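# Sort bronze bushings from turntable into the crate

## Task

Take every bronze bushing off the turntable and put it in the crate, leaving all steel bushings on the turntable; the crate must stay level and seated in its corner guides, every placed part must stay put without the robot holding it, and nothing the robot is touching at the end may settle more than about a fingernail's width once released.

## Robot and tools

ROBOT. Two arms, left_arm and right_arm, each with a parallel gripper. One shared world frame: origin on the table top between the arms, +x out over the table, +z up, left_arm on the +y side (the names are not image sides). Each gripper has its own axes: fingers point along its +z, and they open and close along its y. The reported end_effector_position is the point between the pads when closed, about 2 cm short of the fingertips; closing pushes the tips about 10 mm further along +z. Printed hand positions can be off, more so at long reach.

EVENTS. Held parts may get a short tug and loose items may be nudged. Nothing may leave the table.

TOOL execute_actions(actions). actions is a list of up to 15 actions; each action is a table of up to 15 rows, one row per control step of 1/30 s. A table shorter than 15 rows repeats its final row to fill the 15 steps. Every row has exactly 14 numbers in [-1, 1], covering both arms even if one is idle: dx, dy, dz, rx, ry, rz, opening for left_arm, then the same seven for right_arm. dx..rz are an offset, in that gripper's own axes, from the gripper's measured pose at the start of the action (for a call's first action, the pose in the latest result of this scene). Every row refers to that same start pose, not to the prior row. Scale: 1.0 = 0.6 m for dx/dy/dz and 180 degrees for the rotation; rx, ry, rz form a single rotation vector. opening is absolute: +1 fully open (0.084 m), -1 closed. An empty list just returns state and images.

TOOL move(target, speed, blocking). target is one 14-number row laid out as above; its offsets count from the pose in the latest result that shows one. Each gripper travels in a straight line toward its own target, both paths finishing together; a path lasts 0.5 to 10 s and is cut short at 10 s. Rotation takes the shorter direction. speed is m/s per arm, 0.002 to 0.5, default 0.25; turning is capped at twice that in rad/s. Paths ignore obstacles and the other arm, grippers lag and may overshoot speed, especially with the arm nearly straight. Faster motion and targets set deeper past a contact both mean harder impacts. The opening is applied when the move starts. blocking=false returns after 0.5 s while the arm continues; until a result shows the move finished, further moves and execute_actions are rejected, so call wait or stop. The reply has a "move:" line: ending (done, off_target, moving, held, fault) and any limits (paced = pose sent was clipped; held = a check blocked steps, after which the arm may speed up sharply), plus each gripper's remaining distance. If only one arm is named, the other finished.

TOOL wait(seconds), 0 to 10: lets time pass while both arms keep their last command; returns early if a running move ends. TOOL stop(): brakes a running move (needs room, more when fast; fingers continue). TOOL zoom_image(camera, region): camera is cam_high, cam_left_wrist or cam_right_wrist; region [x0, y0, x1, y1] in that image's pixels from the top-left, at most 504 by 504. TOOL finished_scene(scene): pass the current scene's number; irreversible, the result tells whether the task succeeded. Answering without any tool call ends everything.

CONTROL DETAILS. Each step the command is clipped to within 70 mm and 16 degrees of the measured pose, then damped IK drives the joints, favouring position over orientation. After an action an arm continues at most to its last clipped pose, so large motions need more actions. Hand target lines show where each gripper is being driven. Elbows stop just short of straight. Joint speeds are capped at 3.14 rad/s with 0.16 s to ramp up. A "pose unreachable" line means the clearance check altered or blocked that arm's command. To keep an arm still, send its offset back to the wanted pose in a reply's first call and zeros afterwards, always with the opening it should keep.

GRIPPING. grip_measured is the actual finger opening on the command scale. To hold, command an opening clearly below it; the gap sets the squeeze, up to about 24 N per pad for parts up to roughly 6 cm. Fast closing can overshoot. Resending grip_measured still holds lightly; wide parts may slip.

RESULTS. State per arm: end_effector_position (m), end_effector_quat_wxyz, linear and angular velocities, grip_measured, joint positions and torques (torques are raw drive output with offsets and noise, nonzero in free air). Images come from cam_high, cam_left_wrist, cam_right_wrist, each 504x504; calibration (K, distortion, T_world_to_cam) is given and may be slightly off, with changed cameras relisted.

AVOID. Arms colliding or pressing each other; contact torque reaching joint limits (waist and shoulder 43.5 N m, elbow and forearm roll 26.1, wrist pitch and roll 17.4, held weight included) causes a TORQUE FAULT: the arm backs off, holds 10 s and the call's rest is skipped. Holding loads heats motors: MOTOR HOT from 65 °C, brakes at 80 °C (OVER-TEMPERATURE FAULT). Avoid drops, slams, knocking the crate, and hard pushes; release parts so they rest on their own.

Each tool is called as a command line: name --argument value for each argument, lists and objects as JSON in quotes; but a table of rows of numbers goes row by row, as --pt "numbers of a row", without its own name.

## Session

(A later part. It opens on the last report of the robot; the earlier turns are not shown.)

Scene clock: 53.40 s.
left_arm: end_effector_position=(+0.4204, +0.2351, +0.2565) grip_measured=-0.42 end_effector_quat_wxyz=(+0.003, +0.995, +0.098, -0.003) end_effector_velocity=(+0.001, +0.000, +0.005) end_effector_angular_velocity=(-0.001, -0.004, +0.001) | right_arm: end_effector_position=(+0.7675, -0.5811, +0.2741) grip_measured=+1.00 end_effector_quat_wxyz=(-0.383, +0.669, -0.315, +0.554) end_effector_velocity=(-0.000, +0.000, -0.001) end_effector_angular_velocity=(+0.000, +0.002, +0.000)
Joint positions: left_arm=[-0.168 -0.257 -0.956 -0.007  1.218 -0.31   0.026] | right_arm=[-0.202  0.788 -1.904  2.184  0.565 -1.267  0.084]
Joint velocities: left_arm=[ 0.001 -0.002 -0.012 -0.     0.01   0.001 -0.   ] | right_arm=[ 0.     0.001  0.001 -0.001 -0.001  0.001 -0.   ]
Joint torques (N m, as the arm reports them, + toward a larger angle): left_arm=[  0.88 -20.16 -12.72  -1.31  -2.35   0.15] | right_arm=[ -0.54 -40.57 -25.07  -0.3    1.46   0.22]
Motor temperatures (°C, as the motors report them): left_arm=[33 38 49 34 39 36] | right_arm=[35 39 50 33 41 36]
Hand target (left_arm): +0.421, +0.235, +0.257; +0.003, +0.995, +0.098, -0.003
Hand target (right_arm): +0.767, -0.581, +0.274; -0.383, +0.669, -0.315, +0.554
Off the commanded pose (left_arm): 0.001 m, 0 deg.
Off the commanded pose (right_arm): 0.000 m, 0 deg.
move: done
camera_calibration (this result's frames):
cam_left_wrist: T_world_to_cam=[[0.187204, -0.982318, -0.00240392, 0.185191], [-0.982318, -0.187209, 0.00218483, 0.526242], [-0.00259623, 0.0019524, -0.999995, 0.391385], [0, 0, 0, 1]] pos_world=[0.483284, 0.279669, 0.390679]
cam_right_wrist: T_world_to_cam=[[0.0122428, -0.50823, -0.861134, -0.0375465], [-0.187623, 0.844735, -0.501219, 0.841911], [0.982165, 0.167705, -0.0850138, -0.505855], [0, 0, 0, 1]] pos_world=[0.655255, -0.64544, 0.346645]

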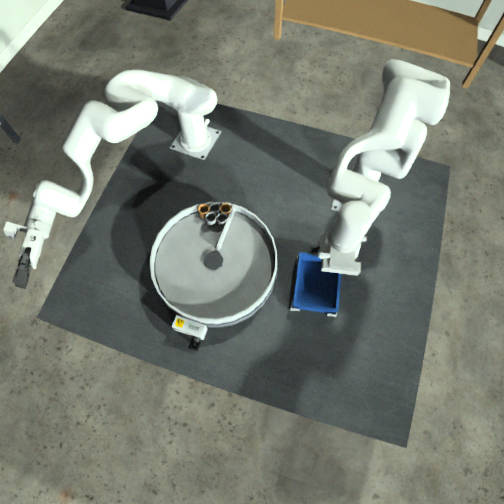

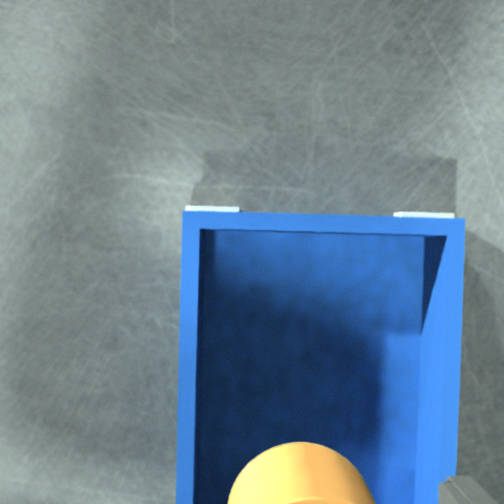

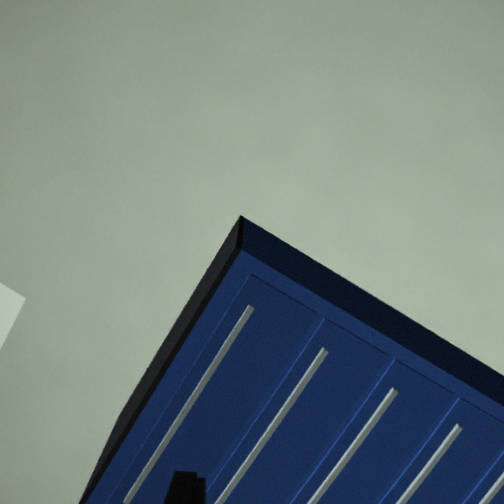

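move --target '[0,0.02,0.15,0,0,0,1,0,0,0,0,0,0,1]' --speed 0.5

move --target '[0,0,-0.1,0,0,0,1,0,0,0,0,0,0,1]' --speed 0.5

Scene clock: 58.80 s.
left_arm: end_effector_position=(+0.4226, +0.2226, +0.1672) grip_measured=+1.00 end_effector_quat_wxyz=(+0.003, +0.995, +0.097, -0.003) end_effector_velocity=(-0.001, +0.000, -0.003) end_effector_angular_velocity=(+0.001, +0.004, +0.001) | right_arm: end_effector_position=(+0.7675, -0.5811, +0.2741) grip_measured=+1.00 end_effector_quat_wxyz=(-0.383, +0.669, -0.315, +0.554) end_effector_velocity=(-0.000, +0.000, -0.000) end_effector_angular_velocity=(-0.001, +0.001, +0.000)
Joint positions: left_arm=[-0.198 -0.159 -0.787 -0.009  0.95  -0.338  0.084] | right_arm=[-0.202  0.788 -1.904  2.184  0.565 -1.267  0.084]
Joint velocities: left_arm=[ 0.001  0.005  0.003 -0.    -0.004  0.    -0.   ] | right_arm=[ 0.    -0.001  0.001 -0.001 -0.001  0.    -0.   ]
Joint torques (N m, as the arm reports them, + toward a larger angle): left_arm=[ -0.19 -22.22 -11.85  -1.02  -2.23   0.17] | right_arm=[ -0.64 -40.28 -25.15  -0.47   1.48   0.08]
Motor temperatures (°C, as the motors report them): left_arm=[33 37 50 34 39 36] | right_arm=[35 39 50 33 41 36]
Hand target (left_arm): +0.422, +0.223, +0.167; +0.003, +0.995, +0.097, -0.003
Hand target (right_arm): +0.767, -0.581, +0.274; -0.383, +0.669, -0.315, +0.554
Off the commanded pose (left_arm): 0.001 m, 0 deg.
Off the commanded pose (right_arm): 0.000 m, 0 deg.
move: done
camera_calibration (this result's frames):
cam_left_wrist: T_world_to_cam=[[0.186893, -0.982379, -0.00181556, 0.172299], [-0.982379, -0.186895, 0.00122381, 0.526338], [-0.00154157, 0.00155484, -0.999998, 0.301711], [0, 0, 0, 1]] pos_world=[0.485327, 0.267164, 0.301379]
cam_right_wrist: T_world_to_cam=[[0.0122432, -0.50823, -0.861134, -0.0375466], [-0.187623, 0.844735, -0.501219, 0.841911], [0.982165, 0.167705, -0.0850133, -0.505856], [0, 0, 0, 1]] pos_world=[0.655255, -0.64544, 0.346645]

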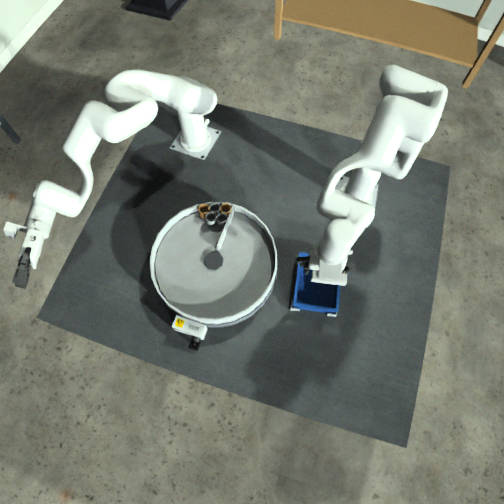

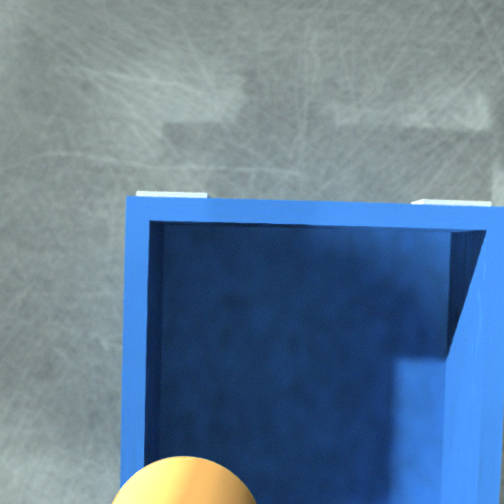

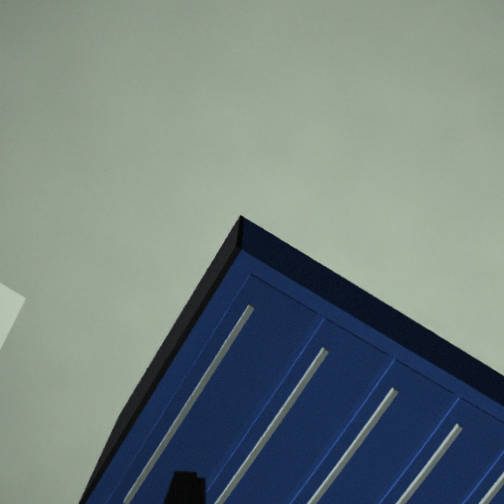

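Scene clock: 59.63 s.
left_arm: end_effector_position=(+0.4225, +0.2232, +0.2265) grip_measured=+1.00 end_effector_quat_wxyz=(+0.003, +0.995, +0.098, -0.003) end_effector_velocity=(+0.001, +0.000, +0.004) end_effector_angular_velocity=(-0.000, -0.002, +0.001) | right_arm: end_effector_position=(+0.7675, -0.5811, +0.2741) grip_measured=+1.00 end_effector_quat_wxyz=(-0.383, +0.669, -0.315, +0.554) end_effector_velocity=(-0.000, -0.000, -0.001) end_effector_angular_velocity=(+0.003, +0.001, -0.001)
Joint positions: left_arm=[-0.196 -0.225 -0.899 -0.008  1.13  -0.338  0.084] | right_arm=[-0.202  0.788 -1.904  2.184  0.565 -1.267  0.084]
Joint velocities: left_arm=[ 0.001 -0.002 -0.008 -0.     0.009  0.    -0.   ] | right_arm=[-0.     0.001 -0.     0.001 -0.001  0.002 -0.   ]
Joint torques (N m, as the arm reports them, + toward a larger angle): left_arm=[ -0.02 -20.75 -12.95  -1.18  -1.92   0.27] | right_arm=[ -0.79 -40.23 -25.    -0.22   1.56   0.21]
Motor temperatures (°C, as the motors report them): left_arm=[33 37 50 34 39 36] | right_arm=[35 39 50 33 41 36]
Hand target (left_arm): +0.423, +0.223, +0.227; +0.003, +0.995, +0.098, -0.003
Hand target (right_arm): +0.767, -0.581, +0.274; -0.383, +0.669, -0.315, +0.554
Off the commanded pose (left_arm): 0.001 m, 0 deg.
Off the commanded pose (right_arm): 0.000 m, 0 deg.
move: done
camera_calibration (this result's frames):
cam_left_wrist: T_world_to_cam=[[0.187132, -0.982332, -0.00234016, 0.17299], [-0.982331, -0.187137, 0.00225177, 0.526112], [-0.00264992, 0.00187743, -0.999995, 0.36141], [0, 0, 0, 1]] pos_world=[0.485402, 0.267711, 0.360628]
cam_right_wrist: T_world_to_cam=[[0.0122432, -0.50823, -0.861134, -0.0375466], [-0.187623, 0.844735, -0.501219, 0.841911], [0.982165, 0.167705, -0.0850132, -0.505856], [0, 0, 0, 1]] pos_world=[0.655255, -0.64544, 0.346645]

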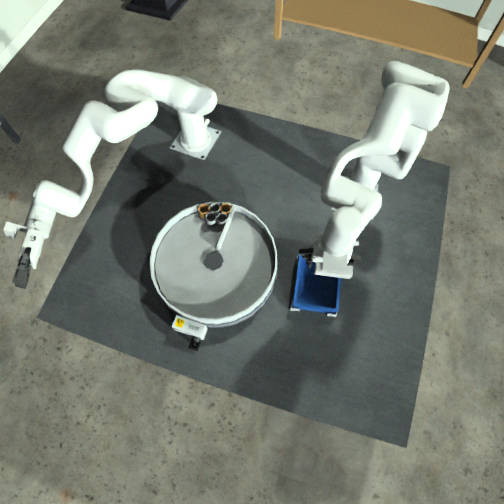

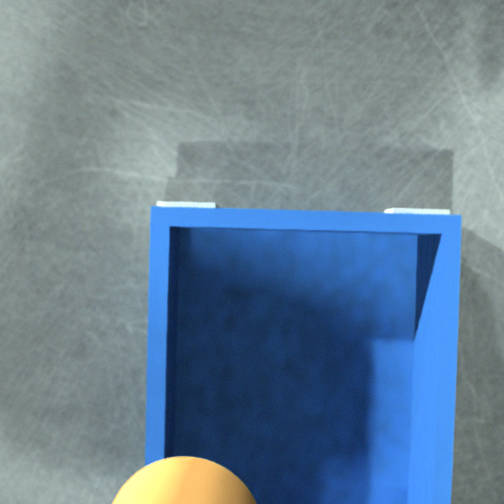

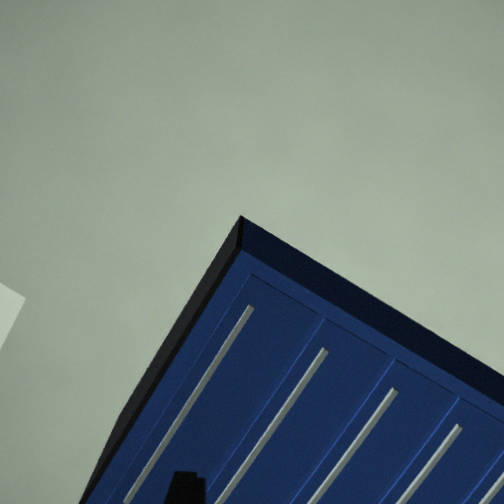

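move --target '[-0.025,0.373,-0.09,0,0,-0.5,1,-0.738,-0.345,-0.478,0.416,-0.212,-0.293,1]' --speed 0.3

Scene clock: 82.37 s.
left_arm: end_effector_position=(+0.4516, +0.0016, +0.2823) grip_measured=+1.00 end_effector_quat_wxyz=(-0.000, +0.635, +0.773, -0.004) end_effector_velocity=(+0.000, -0.001, +0.000) end_effector_angular_velocity=(+0.001, -0.001, +0.004) | right_arm: end_effector_position=(+0.4012, -0.1495, +0.2555) grip_measured=+1.00 end_effector_quat_wxyz=(+0.500, -0.504, -0.498, -0.497) end_effector_velocity=(-0.001, +0.002, +0.001) end_effector_angular_velocity=(+0.001, -0.004, +0.003)
Joint positions: left_arm=[-0.627  0.122 -1.444 -0.009  1.324 -2.341  0.084] | right_arm=[ 0.087  0.228 -0.913  1.569  1.565 -2.448  0.084]
Joint velocities: left_arm=[-0.002  0.003 -0.005  0.001  0.001 -0.006 -0.   ] | right_arm=[ 0.004 -0.002  0.001  0.001  0.    -0.002 -0.   ]
Joint torques (N m, as the arm reports them, + toward a larger angle): left_arm=[  0.94 -30.56 -12.7   -1.38  -2.16   0.2 ] | right_arm=[ -0.62 -25.9  -19.73   1.44   1.77   0.21]
Motor temperatures (°C, as the motors report them): left_arm=[33 37 50 34 39 36] | right_arm=[35 39 50 33 41 36]
Hand target (left_arm): +0.452, +0.001, +0.282; -0.000, +0.635, +0.773, -0.004
Hand target (right_arm): +0.401, -0.149, +0.256; +0.500, -0.504, -0.499, -0.497
Off the commanded pose (left_arm): 0.001 m, 0 deg.
Off the commanded pose (right_arm): 0.002 m, 0 deg.
move: done
camera_calibration (this result's frames):
cam_left_wrist: T_world_to_cam=[[0.982233, 0.187153, -0.01387, -0.407632], [0.187179, -0.982326, 0.000535082, -0.013322], [-0.0135247, -0.00312174, -0.999904, 0.422617], [0, 0, 0, 1]] pos_world=[0.408599, 0.0645225, 0.41693]
cam_right_wrist: T_world_to_cam=[[0.999954, 0.00586697, -0.00755368, -0.367156], [-0.00753013, -0.00402675, -0.999964, 0.327564], [-0.00589718, 0.999975, -0.00398239, 0.28004], [0, 0, 0, 1]] pos_world=[0.371258, -0.27656, 0.325894]

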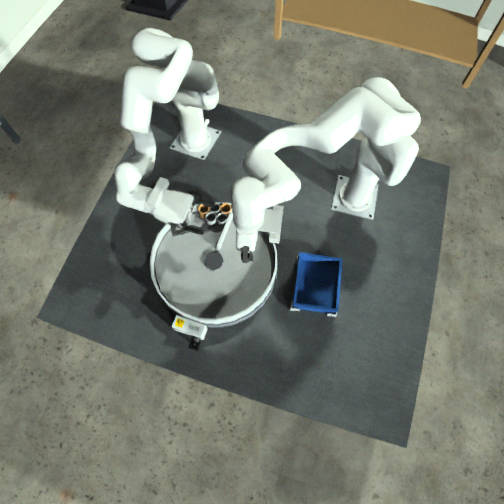

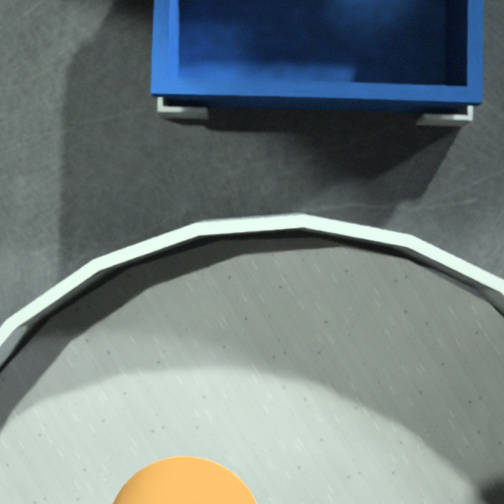

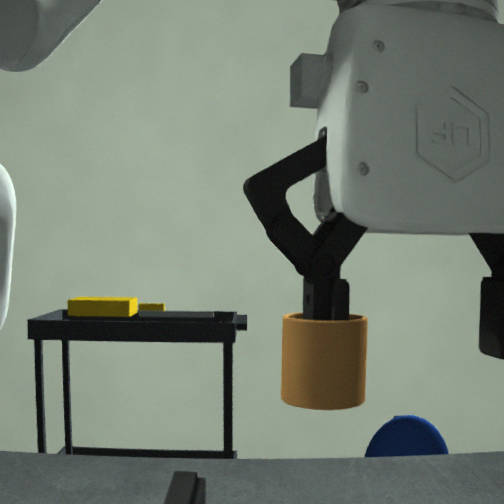

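move --target '[0,0,0,0,0,0,1,0.015,0.005,0.238,0,0,0,0.3]' --speed 0.1

move --target '[0,0,0,0,0,0,1,0,0,0,0,0,0,-1]'

move --target '[0,0,-0.12,0,0,0,1,0,0,0,0,0,0,-1]' --speed 0.08

Scene clock: 94.67 s.
left_arm: end_effector_position=(+0.4516, +0.0016, +0.2823) grip_measured=+1.00 end_effector_quat_wxyz=(-0.000, +0.635, +0.773, -0.004) end_effector_velocity=(-0.000, +0.000, -0.000) end_effector_angular_velocity=(+0.001, +0.001, -0.000) | right_arm: end_effector_position=(+0.4048, -0.0073, +0.2640) grip_measured=+0.29 end_effector_quat_wxyz=(+0.500, -0.505, -0.498, -0.497) end_effector_velocity=(+0.000, +0.002, -0.001) end_effector_angular_velocity=(-0.000, -0.000, +0.000)
Joint positions: left_arm=[-0.627  0.122 -1.444 -0.009  1.324 -2.341  0.084] | right_arm=[ 0.433  0.288 -1.026  1.83   1.335 -2.425  0.056]
Joint velocities: left_arm=[-0.     0.     0.001  0.     0.    -0.    -0.   ] | right_arm=[ 0.004  0.003 -0.003  0.003 -0.002 -0.001  0.   ]
Joint torques (N m, as the arm reports them, + toward a larger angle): left_arm=[ -0.01 -30.14 -12.92  -1.47  -2.39   0.15] | right_arm=[ -0.66 -28.49 -21.14   1.27   1.76   0.26]
Motor temperatures (°C, as the motors report them): left_arm=[33 38 51 34 39 36] | right_arm=[35 38 49 33 41 36]
Hand target (left_arm): +0.452, +0.002, +0.282; -0.000, +0.635, +0.773, -0.004
Hand target (right_arm): +0.405, -0.007, +0.264; +0.500, -0.504, -0.498, -0.497
Off the commanded pose (left_arm): 0.000 m, 0 deg.
Off the commanded pose (right_arm): 0.001 m, 0 deg.
move: done
camera_calibration (this result's frames):
cam_left_wrist: T_world_to_cam=[[0.982233, 0.187153, -0.0138705, -0.407632], [0.187179, -0.982326, 0.000534757, -0.0133222], [-0.0135252, -0.00312151, -0.999904, 0.422617], [0, 0, 0, 1]] pos_world=[0.408599, 0.0645222, 0.416929]
cam_right_wrist: T_world_to_cam=[[0.999958, 0.00544446, -0.00743007, -0.371546], [-0.00740646, -0.00434511, -0.999963, 0.336621], [-0.00547654, 0.999976, -0.0043046, 0.137792], [0, 0, 0, 1]] pos_world=[0.374778, -0.134304, 0.334441]

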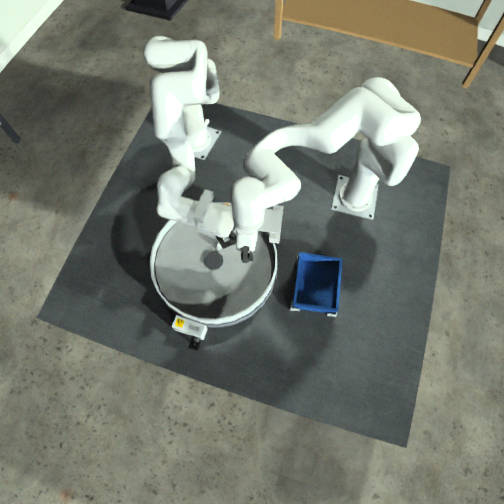

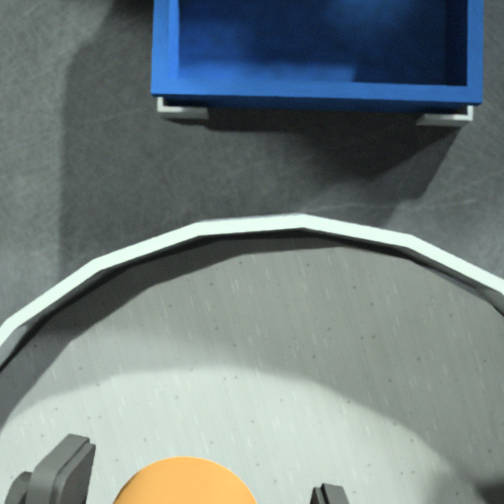

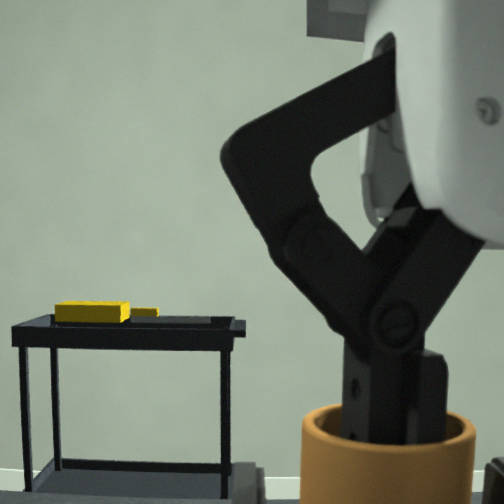

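Scene clock: 95.17 s.
left_arm: end_effector_position=(+0.4518, +0.0017, +0.2824) grip_measured=+1.00 end_effector_quat_wxyz=(+0.000, +0.635, +0.773, -0.004) end_effector_velocity=(-0.000, +0.000, -0.000) end_effector_angular_velocity=(+0.001, +0.001, +0.000) | right_arm: end_effector_position=(+0.4045, -0.0072, +0.2639) grip_measured=-0.14 end_effector_quat_wxyz=(+0.500, -0.504, -0.498, -0.497) end_effector_velocity=(-0.000, -0.000, -0.001) end_effector_angular_velocity=(-0.001, +0.002, -0.000)
Joint positions: left_arm=[-0.627  0.122 -1.445 -0.009  1.323 -2.341  0.084] | right_arm=[ 0.433  0.288 -1.026  1.829  1.335 -2.425  0.038]
Joint velocities: left_arm=[ 0.001 -0.     0.001 -0.     0.001  0.    -0.   ] | right_arm=[ 0.     0.     0.001 -0.    -0.001  0.001  0.   ]
Joint torques (N m, as the arm reports them, + toward a larger angle): left_arm=[ -0.85 -30.91 -12.32  -1.77  -1.23   0.21] | right_arm=[ -1.7  -28.22 -22.63   2.13   1.32   0.29]
Motor temperatures (°C, as the motors report them): left_arm=[33 38 51 34 39 36] | right_arm=[35 38 49 33 41 36]
Hand target (left_arm): +0.452, +0.002, +0.282; -0.000, +0.635, +0.773, -0.004
Hand target (right_arm): +0.405, -0.007, +0.264; +0.500, -0.505, -0.498, -0.497
Off the commanded pose (left_arm): 0.000 m, 0 deg.
Off the commanded pose (right_arm): 0.000 m, 0 deg.
move: done
camera_calibration (this result's frames):
cam_left_wrist: T_world_to_cam=[[0.982198, 0.187372, -0.0133556, -0.407991], [0.187399, -0.982284, 0.000745048, -0.0134385], [-0.0129794, -0.00323461, -0.999911, 0.42249], [0, 0, 0, 1]] pos_world=[0.40873, 0.0646123, 0.417013]
cam_right_wrist: T_world_to_cam=[[0.999953, 0.00599676, -0.0076034, -0.371254], [-0.00757707, -0.00440146, -0.999962, 0.336583], [-0.00603, 0.999972, -0.00435582, 0.137945], [0, 0, 0, 1]] pos_world=[0.374619, -0.134233, 0.334348]

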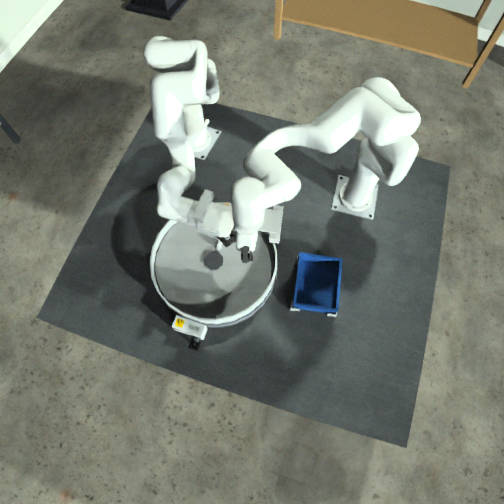

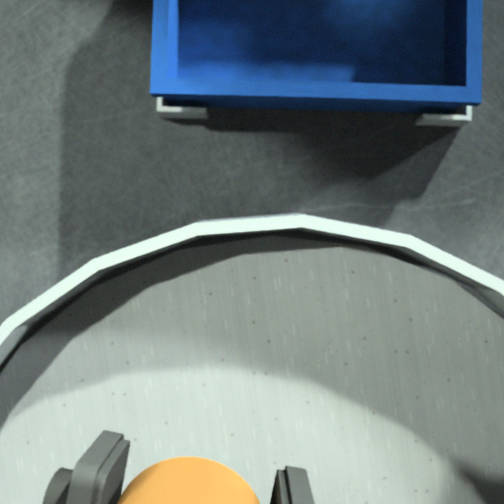

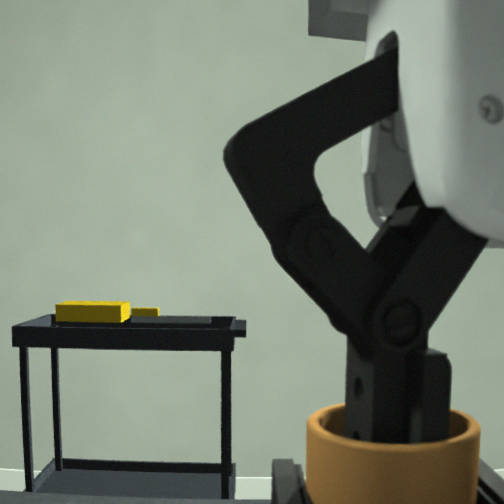

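Scene clock: 96.43 s.
left_arm: end_effector_position=(+0.4520, +0.0024, +0.3539) grip_measured=+1.00 end_effector_quat_wxyz=(-0.000, +0.634, +0.773, -0.004) end_effector_velocity=(-0.000, -0.001, +0.002) end_effector_angular_velocity=(+0.001, +0.001, -0.001) | right_arm: end_effector_position=(+0.4045, -0.0072, +0.2639) grip_measured=-0.15 end_effector_quat_wxyz=(+0.500, -0.504, -0.498, -0.497) end_effector_velocity=(+0.000, +0.000, +0.001) end_effector_angular_velocity=(+0.002, -0.001, -0.000)
Joint positions: left_arm=[-0.625  0.143 -1.676 -0.008  1.534 -2.341  0.084] | right_arm=[ 0.433  0.288 -1.026  1.829  1.335 -2.425  0.038]
Joint velocities: left_arm=[-0.001  0.004 -0.011 -0.     0.009 -0.     0.   ] | right_arm=[-0.    -0.     0.     0.002  0.002 -0.001 -0.   ]
Joint torques (N m, as the arm reports them, + toward a larger angle): left_arm=[  0.34 -29.95 -12.67  -1.03  -2.26   0.21] | right_arm=[ -0.93 -28.86 -21.7    1.48   2.16   0.15]
Motor temperatures (°C, as the motors report them): left_arm=[33 38 51 34 39 36] | right_arm=[35 38 49 33 41 36]
Hand target (left_arm): +0.452, +0.002, +0.354; +0.000, +0.634, +0.773, -0.004
Hand target (right_arm): +0.405, -0.007, +0.264; +0.500, -0.504, -0.498, -0.497
Off the commanded pose (left_arm): 0.001 m, 0 deg.
Off the commanded pose (right_arm): 0.000 m, 0 deg.
move: done
camera_calibration (this result's frames):
cam_left_wrist: T_world_to_cam=[[0.982127, 0.187712, -0.0138319, -0.407209], [0.187733, -0.98222, 0.000208248, -0.0127703], [-0.0135469, -0.00280123, -0.999904, 0.494205], [0, 0, 0, 1]] pos_world=[0.409023, 0.0652792, 0.488528]
cam_right_wrist: T_world_to_cam=[[0.999953, 0.00598975, -0.00762106, -0.37125], [-0.0075947, -0.00441184, -0.999961, 0.336579], [-0.00602315, 0.999972, -0.00436614, 0.137948], [0, 0, 0, 1]] pos_world=[0.37462, -0.134235, 0.334339]

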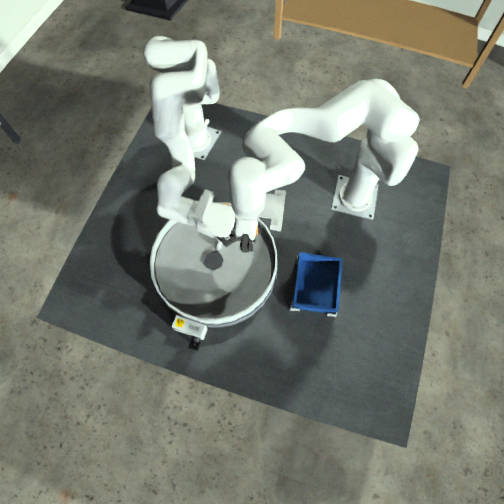

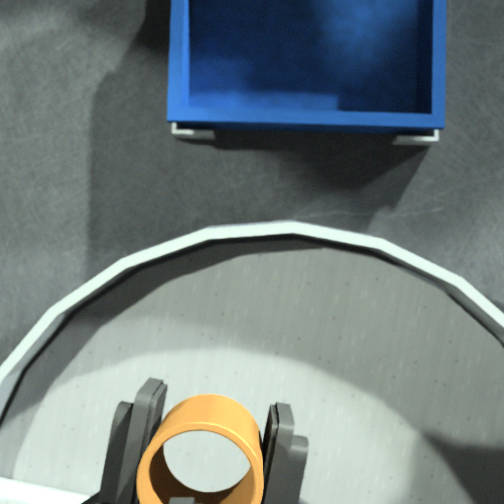

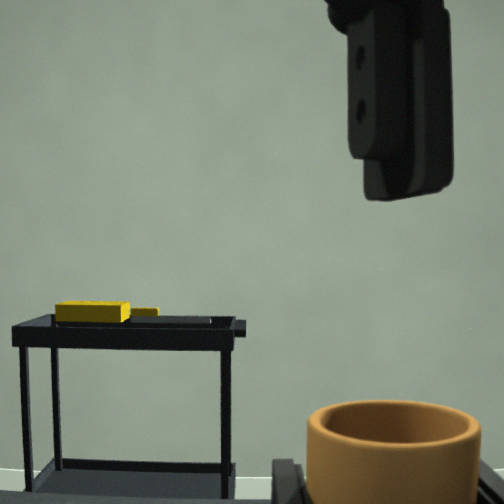

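move --target '[0,0.3,-0.1,0,0,0,1,0,0,0,0,0,0,-1]' --speed 0.3

move --target '[0,0,0,0,0,0,1,-0.14,0.025,0.395,0,0,0,-1]' --speed 0.2

Scene clock: 103.67 s.
left_arm: end_effector_position=(+0.6279, +0.0377, +0.4126) grip_measured=+1.00 end_effector_quat_wxyz=(+0.115, +0.629, +0.768, +0.031) end_effector_velocity=(+0.002, +0.000, -0.003) end_effector_angular_velocity=(+0.003, +0.000, +0.002) | right_arm: end_effector_position=(+0.4045, -0.0072, +0.2639) grip_measured=-0.15 end_effector_quat_wxyz=(+0.500, -0.504, -0.498, -0.497) end_effector_velocity=(-0.001, +0.000, +0.000) end_effector_angular_velocity=(+0.001, +0.002, +0.002)
Joint positions: left_arm=[-0.432  0.745 -2.697 -0.009  1.714 -2.152  0.084] | right_arm=[ 0.433  0.288 -1.026  1.829  1.335 -2.425  0.038]
Joint velocities: left_arm=[ 0.001  0.008 -0.005  0.003 -0.001 -0.    -0.   ] | right_arm=[-0.     0.     0.    -0.001  0.002  0.002  0.   ]
Joint torques (N m, as the arm reports them, + toward a larger angle): left_arm=[  0.47 -39.55 -10.91  -1.15  -2.6    0.15] | right_arm=[ -0.8  -28.93 -21.88   1.43   2.01   0.19]
Motor temperatures (°C, as the motors report them): left_arm=[33 38 50 34 39 36] | right_arm=[35 37 49 33 41 36]
Hand target (left_arm): +0.628, +0.038, +0.412; +0.115, +0.629, +0.768, +0.031
Hand target (right_arm): +0.405, -0.007, +0.264; +0.500, -0.504, -0.498, -0.497
Off the commanded pose (left_arm): 0.001 m, 14 deg.
Off the commanded pose (right_arm): 0.000 m, 0 deg.
elbow stopped short (left arm): the move would have taken joint 3 (elbow) straighter than the controller allows; a more bent joint 3 avoids this.
move: off_target (left_arm)
camera_calibration (this result's frames):
cam_left_wrist: T_world_to_cam=[[0.962357, 0.197981, 0.186206, -0.656288], [0.175503, -0.975796, 0.130462, -0.0574065], [0.207529, -0.0928716, -0.97381, 0.409187], [0, 0, 0, 1]] pos_world=[0.55674, 0.111917, 0.528165]
cam_right_wrist: T_world_to_cam=[[0.999953, 0.00598982, -0.00762093, -0.37125], [-0.00759457, -0.00441179, -0.999961, 0.336579], [-0.00602321, 0.999972, -0.00436609, 0.137948], [0, 0, 0, 1]] pos_world=[0.37462, -0.134235, 0.334339]

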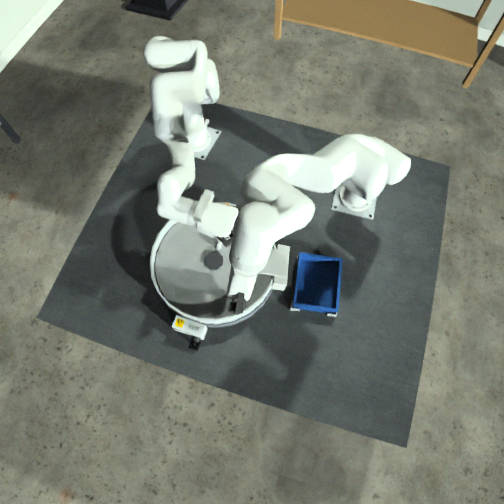

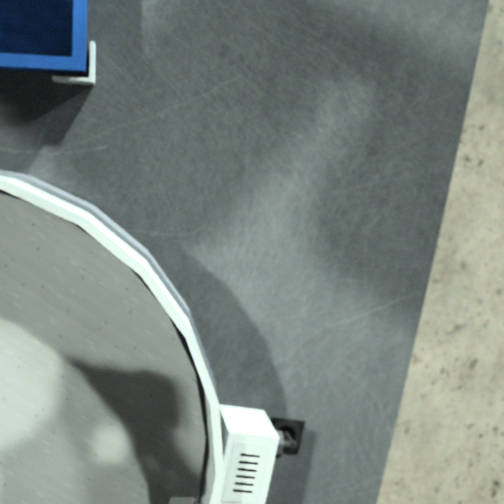

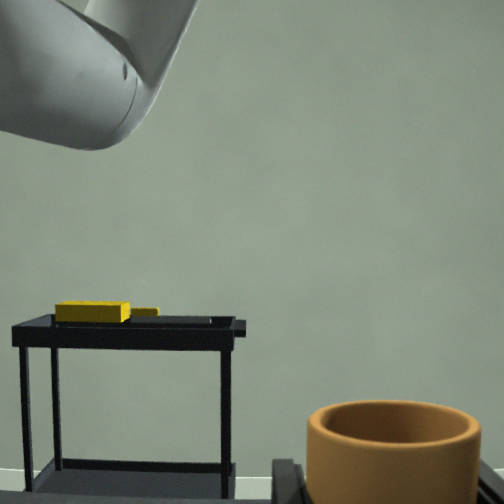

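Scene clock: 105.53 s.
left_arm: end_effector_position=(+0.6279, +0.0377, +0.4126) grip_measured=+1.00 end_effector_quat_wxyz=(+0.115, +0.629, +0.768, +0.031) end_effector_velocity=(+0.000, +0.001, -0.001) end_effector_angular_velocity=(+0.001, +0.002, +0.002) | right_arm: end_effector_position=(+0.4202, +0.2291, +0.1797) grip_measured=-0.15 end_effector_quat_wxyz=(+0.500, -0.504, -0.498, -0.498) end_effector_velocity=(-0.001, +0.002, -0.003) end_effector_angular_velocity=(-0.004, +0.002, +0.002)
Joint positions: left_arm=[-0.432  0.745 -2.697 -0.009  1.714 -2.152  0.084] | right_arm=[ 0.832  0.869 -1.711  2.119  1.035 -2.443  0.038]
Joint velocities: left_arm=[ 0.001  0.     0.002  0.     0.    -0.001 -0.   ] | right_arm=[ 0.003  0.009 -0.009 -0.002 -0.004  0.003 -0.   ]
Joint torques (N m, as the arm reports them, + toward a larger angle): left_arm=[  0.05 -39.45 -10.64  -1.15  -2.72   0.11] | right_arm=[ -0.82 -40.45 -23.35   0.81   2.17   0.43]
Motor temperatures (°C, as the motors report them): left_arm=[33 38 50 34 39 36] | right_arm=[35 37 49 33 41 36]
Hand target (left_arm): +0.628, +0.038, +0.413; +0.115, +0.629, +0.768, +0.031
Hand target (right_arm): +0.420, +0.229, +0.179; +0.500, -0.504, -0.499, -0.497
Off the commanded pose (left_arm): 0.000 m, 0 deg.
Off the commanded pose (right_arm): 0.001 m, 0 deg.
move: done
camera_calibration (this result's frames):
cam_left_wrist: T_world_to_cam=[[0.962357, 0.197981, 0.186206, -0.656288], [0.175503, -0.975796, 0.130463, -0.0574066], [0.207529, -0.0928718, -0.97381, 0.409187], [0, 0, 0, 1]] pos_world=[0.55674, 0.111917, 0.528165]
cam_right_wrist: T_world_to_cam=[[0.99996, 0.00553826, -0.00700172, -0.388961], [-0.0069772, -0.00443484, -0.999966, 0.253251], [-0.00556913, 0.999975, -0.00439603, -0.0988432], [0, 0, 0, 1]] pos_world=[0.390162, 0.102118, 0.250084]

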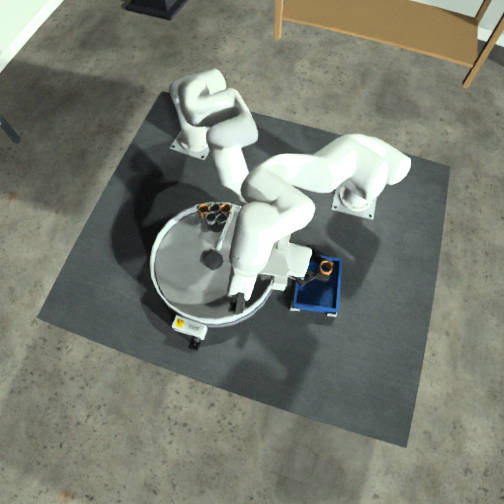

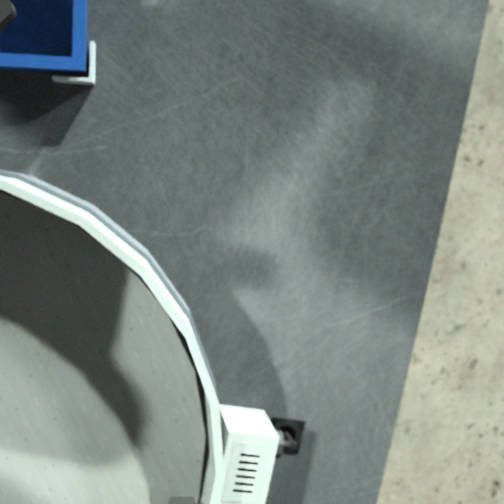

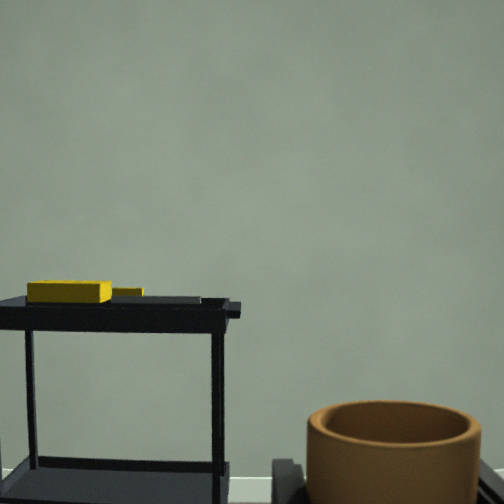

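move --target '[0,0,0,0,0,0,1,0,0,0,0,0,0,0.4]'

move --target '[0,0,0,0,0,0,1,0.14,0.05,-0.95,0,0,0,0.4]' --speed 0.35

Scene clock: 110.93 s.
left_arm: end_effector_position=(+0.6279, +0.0377, +0.4126) grip_measured=+1.00 end_effector_quat_wxyz=(+0.115, +0.629, +0.768, +0.031) end_effector_velocity=(-0.000, -0.001, +0.000) end_effector_angular_velocity=(-0.000, -0.001, -0.001) | right_arm: end_effector_position=(+0.4202, +0.2292, +0.1797) grip_measured=+0.39 end_effector_quat_wxyz=(+0.500, -0.504, -0.498, -0.498) end_effector_velocity=(+0.001, +0.000, +0.000) end_effector_angular_velocity=(+0.001, -0.000, -0.002)
Joint positions: left_arm=[-0.432  0.745 -2.697 -0.009  1.714 -2.152  0.084] | right_arm=[ 0.832  0.869 -1.711  2.119  1.035 -2.443  0.061]
Joint velocities: left_arm=[-0.001 -0.    -0.001  0.    -0.001 -0.    -0.   ] | right_arm=[-0.     0.    -0.001  0.002 -0.001 -0.001  0.   ]
Joint torques (N m, as the arm reports them, + toward a larger angle): left_arm=[ -0.01 -40.34 -10.23  -1.42  -2.88  -0.04] | right_arm=[ -0.54 -39.87 -22.93   0.51   1.89   0.33]
Motor temperatures (°C, as the motors report them): left_arm=[33 39 49 34 39 36] | right_arm=[35 38 49 33 41 36]
Hand target (left_arm): +0.628, +0.038, +0.413; +0.115, +0.629, +0.768, +0.031
Hand target (right_arm): +0.420, +0.229, +0.180; +0.500, -0.504, -0.498, -0.498
Off the commanded pose (left_arm): 0.000 m, 0 deg.
Off the commanded pose (right_arm): 0.000 m, 0 deg.
move: done
camera_calibration (this result's frames):
cam_left_wrist: T_world_to_cam=[[0.962357, 0.197981, 0.186206, -0.656288], [0.175503, -0.975796, 0.130462, -0.0574065], [0.207528, -0.0928718, -0.97381, 0.409187], [0, 0, 0, 1]] pos_world=[0.55674, 0.111917, 0.528165]
cam_right_wrist: T_world_to_cam=[[0.99996, 0.00554864, -0.00698072, -0.388968], [-0.0069563, -0.00440815, -0.999966, 0.253256], [-0.00557923, 0.999975, -0.00436938, -0.0988523], [0, 0, 0, 1]] pos_world=[0.390162, 0.102124, 0.250101]

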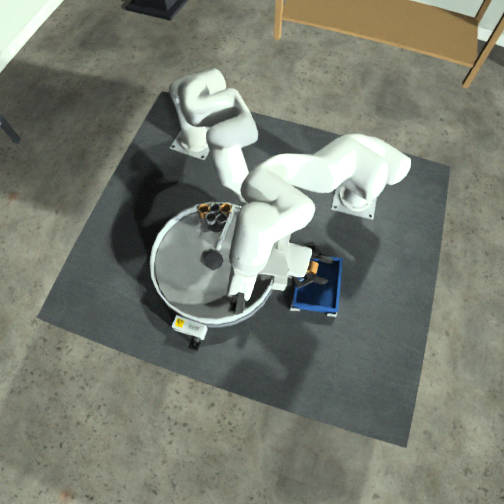

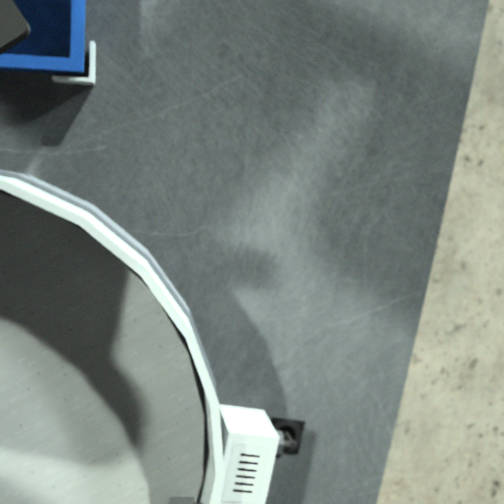

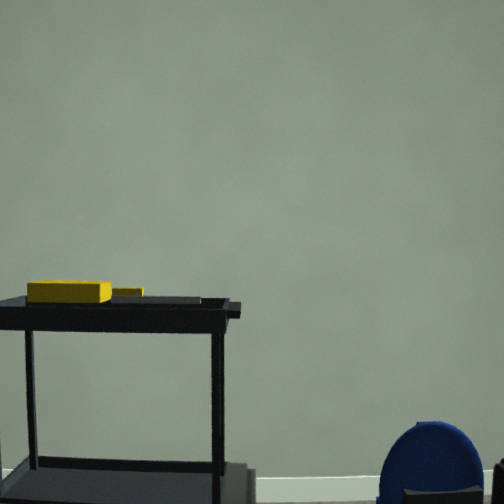

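Scene clock: 113.20 s.
left_arm: end_effector_position=(+0.6279, +0.0377, +0.4126) grip_measured=+1.00 end_effector_quat_wxyz=(+0.115, +0.629, +0.768, +0.031) end_effector_velocity=(-0.000, -0.000, +0.000) end_effector_angular_velocity=(+0.000, -0.001, -0.001) | right_arm: end_effector_position=(+0.4486, -0.3394, +0.2651) grip_measured=+0.39 end_effector_quat_wxyz=(+0.500, -0.504, -0.498, -0.497) end_effector_velocity=(+0.001, -0.004, +0.001) end_effector_angular_velocity=(-0.001, -0.002, -0.004)
Joint positions: left_arm=[-0.432  0.745 -2.697 -0.009  1.714 -2.152  0.084] | right_arm=[-0.324  0.455 -1.27   1.279  1.861 -2.361  0.061]
Joint velocities: left_arm=[-0.001 -0.    -0.001  0.001 -0.     0.001 -0.   ] | right_arm=[-0.007  0.003 -0.007 -0.002  0.003  0.001  0.   ]
Joint torques (N m, as the arm reports them, + toward a larger angle): left_arm=[  0.31 -40.53 -10.65  -1.14  -2.38   0.22] | right_arm=[ -0.83 -30.74 -20.13   2.     1.74   0.2 ]
Motor temperatures (°C, as the motors report them): left_arm=[33 39 49 34 39 36] | right_arm=[35 38 49 33 41 36]
Hand target (left_arm): +0.628, +0.038, +0.413; +0.115, +0.629, +0.768, +0.031
Hand target (right_arm): +0.449, -0.340, +0.265; +0.500, -0.504, -0.498, -0.498
Off the commanded pose (left_arm): 0.000 m, 0 deg.
Off the commanded pose (right_arm): 0.002 m, 0 deg.
move: done; limits=paced
camera_calibration (this result's frames):
cam_left_wrist: T_world_to_cam=[[0.962357, 0.197981, 0.186206, -0.656288], [0.175503, -0.975796, 0.130463, -0.0574067], [0.207528, -0.0928718, -0.97381, 0.409187], [0, 0, 0, 1]] pos_world=[0.55674, 0.111917, 0.528165]
cam_right_wrist: T_world_to_cam=[[0.99995, 0.00623595, -0.00783918, -0.413235], [-0.00781843, -0.0033447, -0.999964, 0.337077], [-0.00626194, 0.999975, -0.00329577, 0.47025], [0, 0, 0, 1]] pos_world=[0.418795, -0.466534, 0.335375]

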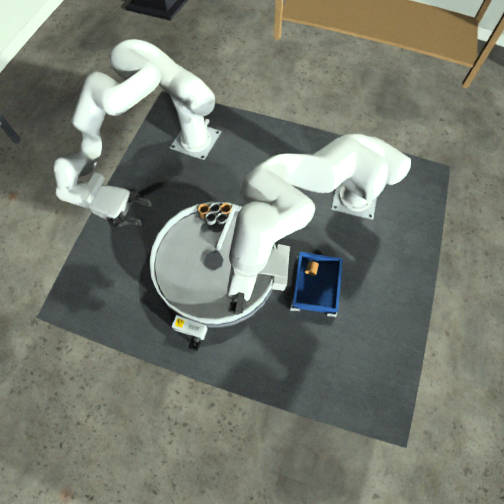

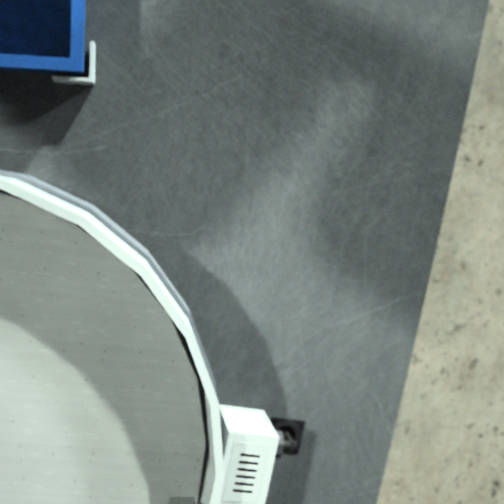

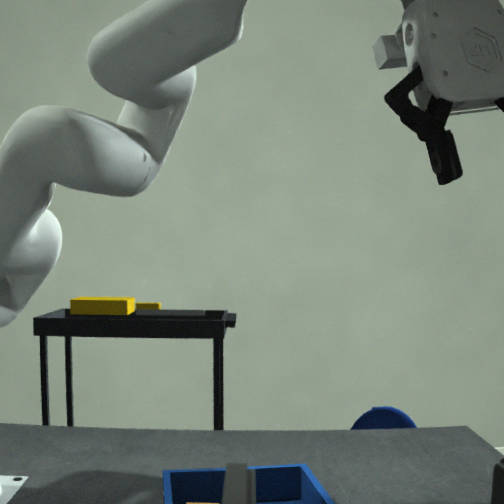

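move --target '[-0.333,-0.58,0.127,0.06,0.042,0,-0.4,0,0,0,0,0,0,0.4]' --speed 0.35

Scene clock: 119.77 s.
left_arm: end_effector_position=(+0.3472, -0.2348, +0.2998) grip_measured=-0.42 end_effector_quat_wxyz=(+0.005, +0.634, +0.773, +0.000) end_effector_velocity=(-0.003, -0.002, -0.003) end_effector_angular_velocity=(+0.006, +0.005, -0.004) | right_arm: end_effector_position=(+0.4486, -0.3394, +0.2651) grip_measured=+0.39 end_effector_quat_wxyz=(+0.500, -0.504, -0.498, -0.497) end_effector_velocity=(+0.001, -0.000, +0.000) end_effector_angular_velocity=(-0.000, -0.003, -0.003)
Joint positions: left_arm=[-1.061  0.524 -2.056  0.004  1.523 -2.78   0.026] | right_arm=[-0.324  0.455 -1.27   1.279  1.861 -2.361  0.061]
Joint velocities: left_arm=[-0.006  0.01  -0.008 -0.001  0.006 -0.002 -0.   ] | right_arm=[ 0.    -0.    -0.001  0.002 -0.002 -0.001  0.   ]
Joint torques (N m, as the arm reports them, + toward a larger angle): left_arm=[ -0.16 -38.38 -12.17  -1.17  -2.16   0.21] | right_arm=[ -0.5  -30.73 -20.08   1.8    1.79   0.3 ]
Motor temperatures (°C, as the motors report them): left_arm=[33 40 49 34 39 36] | right_arm=[35 38 49 33 41 36]
Hand target (left_arm): +0.347, -0.235, +0.299; +0.005, +0.634, +0.773, +0.000
Hand target (right_arm): +0.449, -0.339, +0.265; +0.500, -0.504, -0.498, -0.497
Off the commanded pose (left_arm): 0.001 m, 0 deg.
Off the commanded pose (right_arm): 0.000 m, 0 deg.
move: done
camera_calibration (this result's frames):
cam_left_wrist: T_world_to_cam=[[0.981925, 0.189272, -0.000527615, -0.264036], [0.189272, -0.981922, 0.00245641, -0.227149], [-0.0000531474, -0.00251187, -0.999997, 0.433472], [0, 0, 0, 1]] pos_world=[0.302279, -0.171979, 0.433889]
cam_right_wrist: T_world_to_cam=[[0.99995, 0.00623428, -0.00783885, -0.413236], [-0.00781811, -0.00334498, -0.999964, 0.337077], [-0.00626027, 0.999975, -0.00329607, 0.470251], [0, 0, 0, 1]] pos_world=[0.418795, -0.466535, 0.335375]

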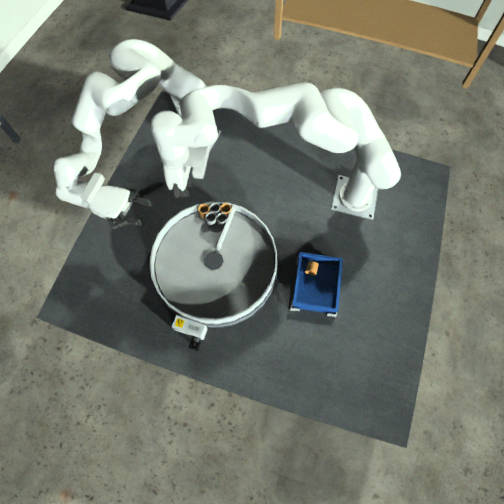

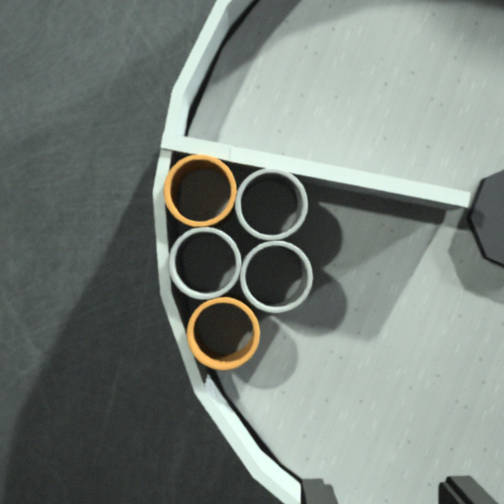

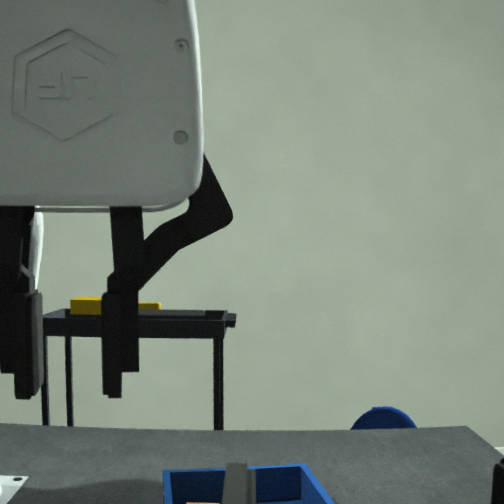

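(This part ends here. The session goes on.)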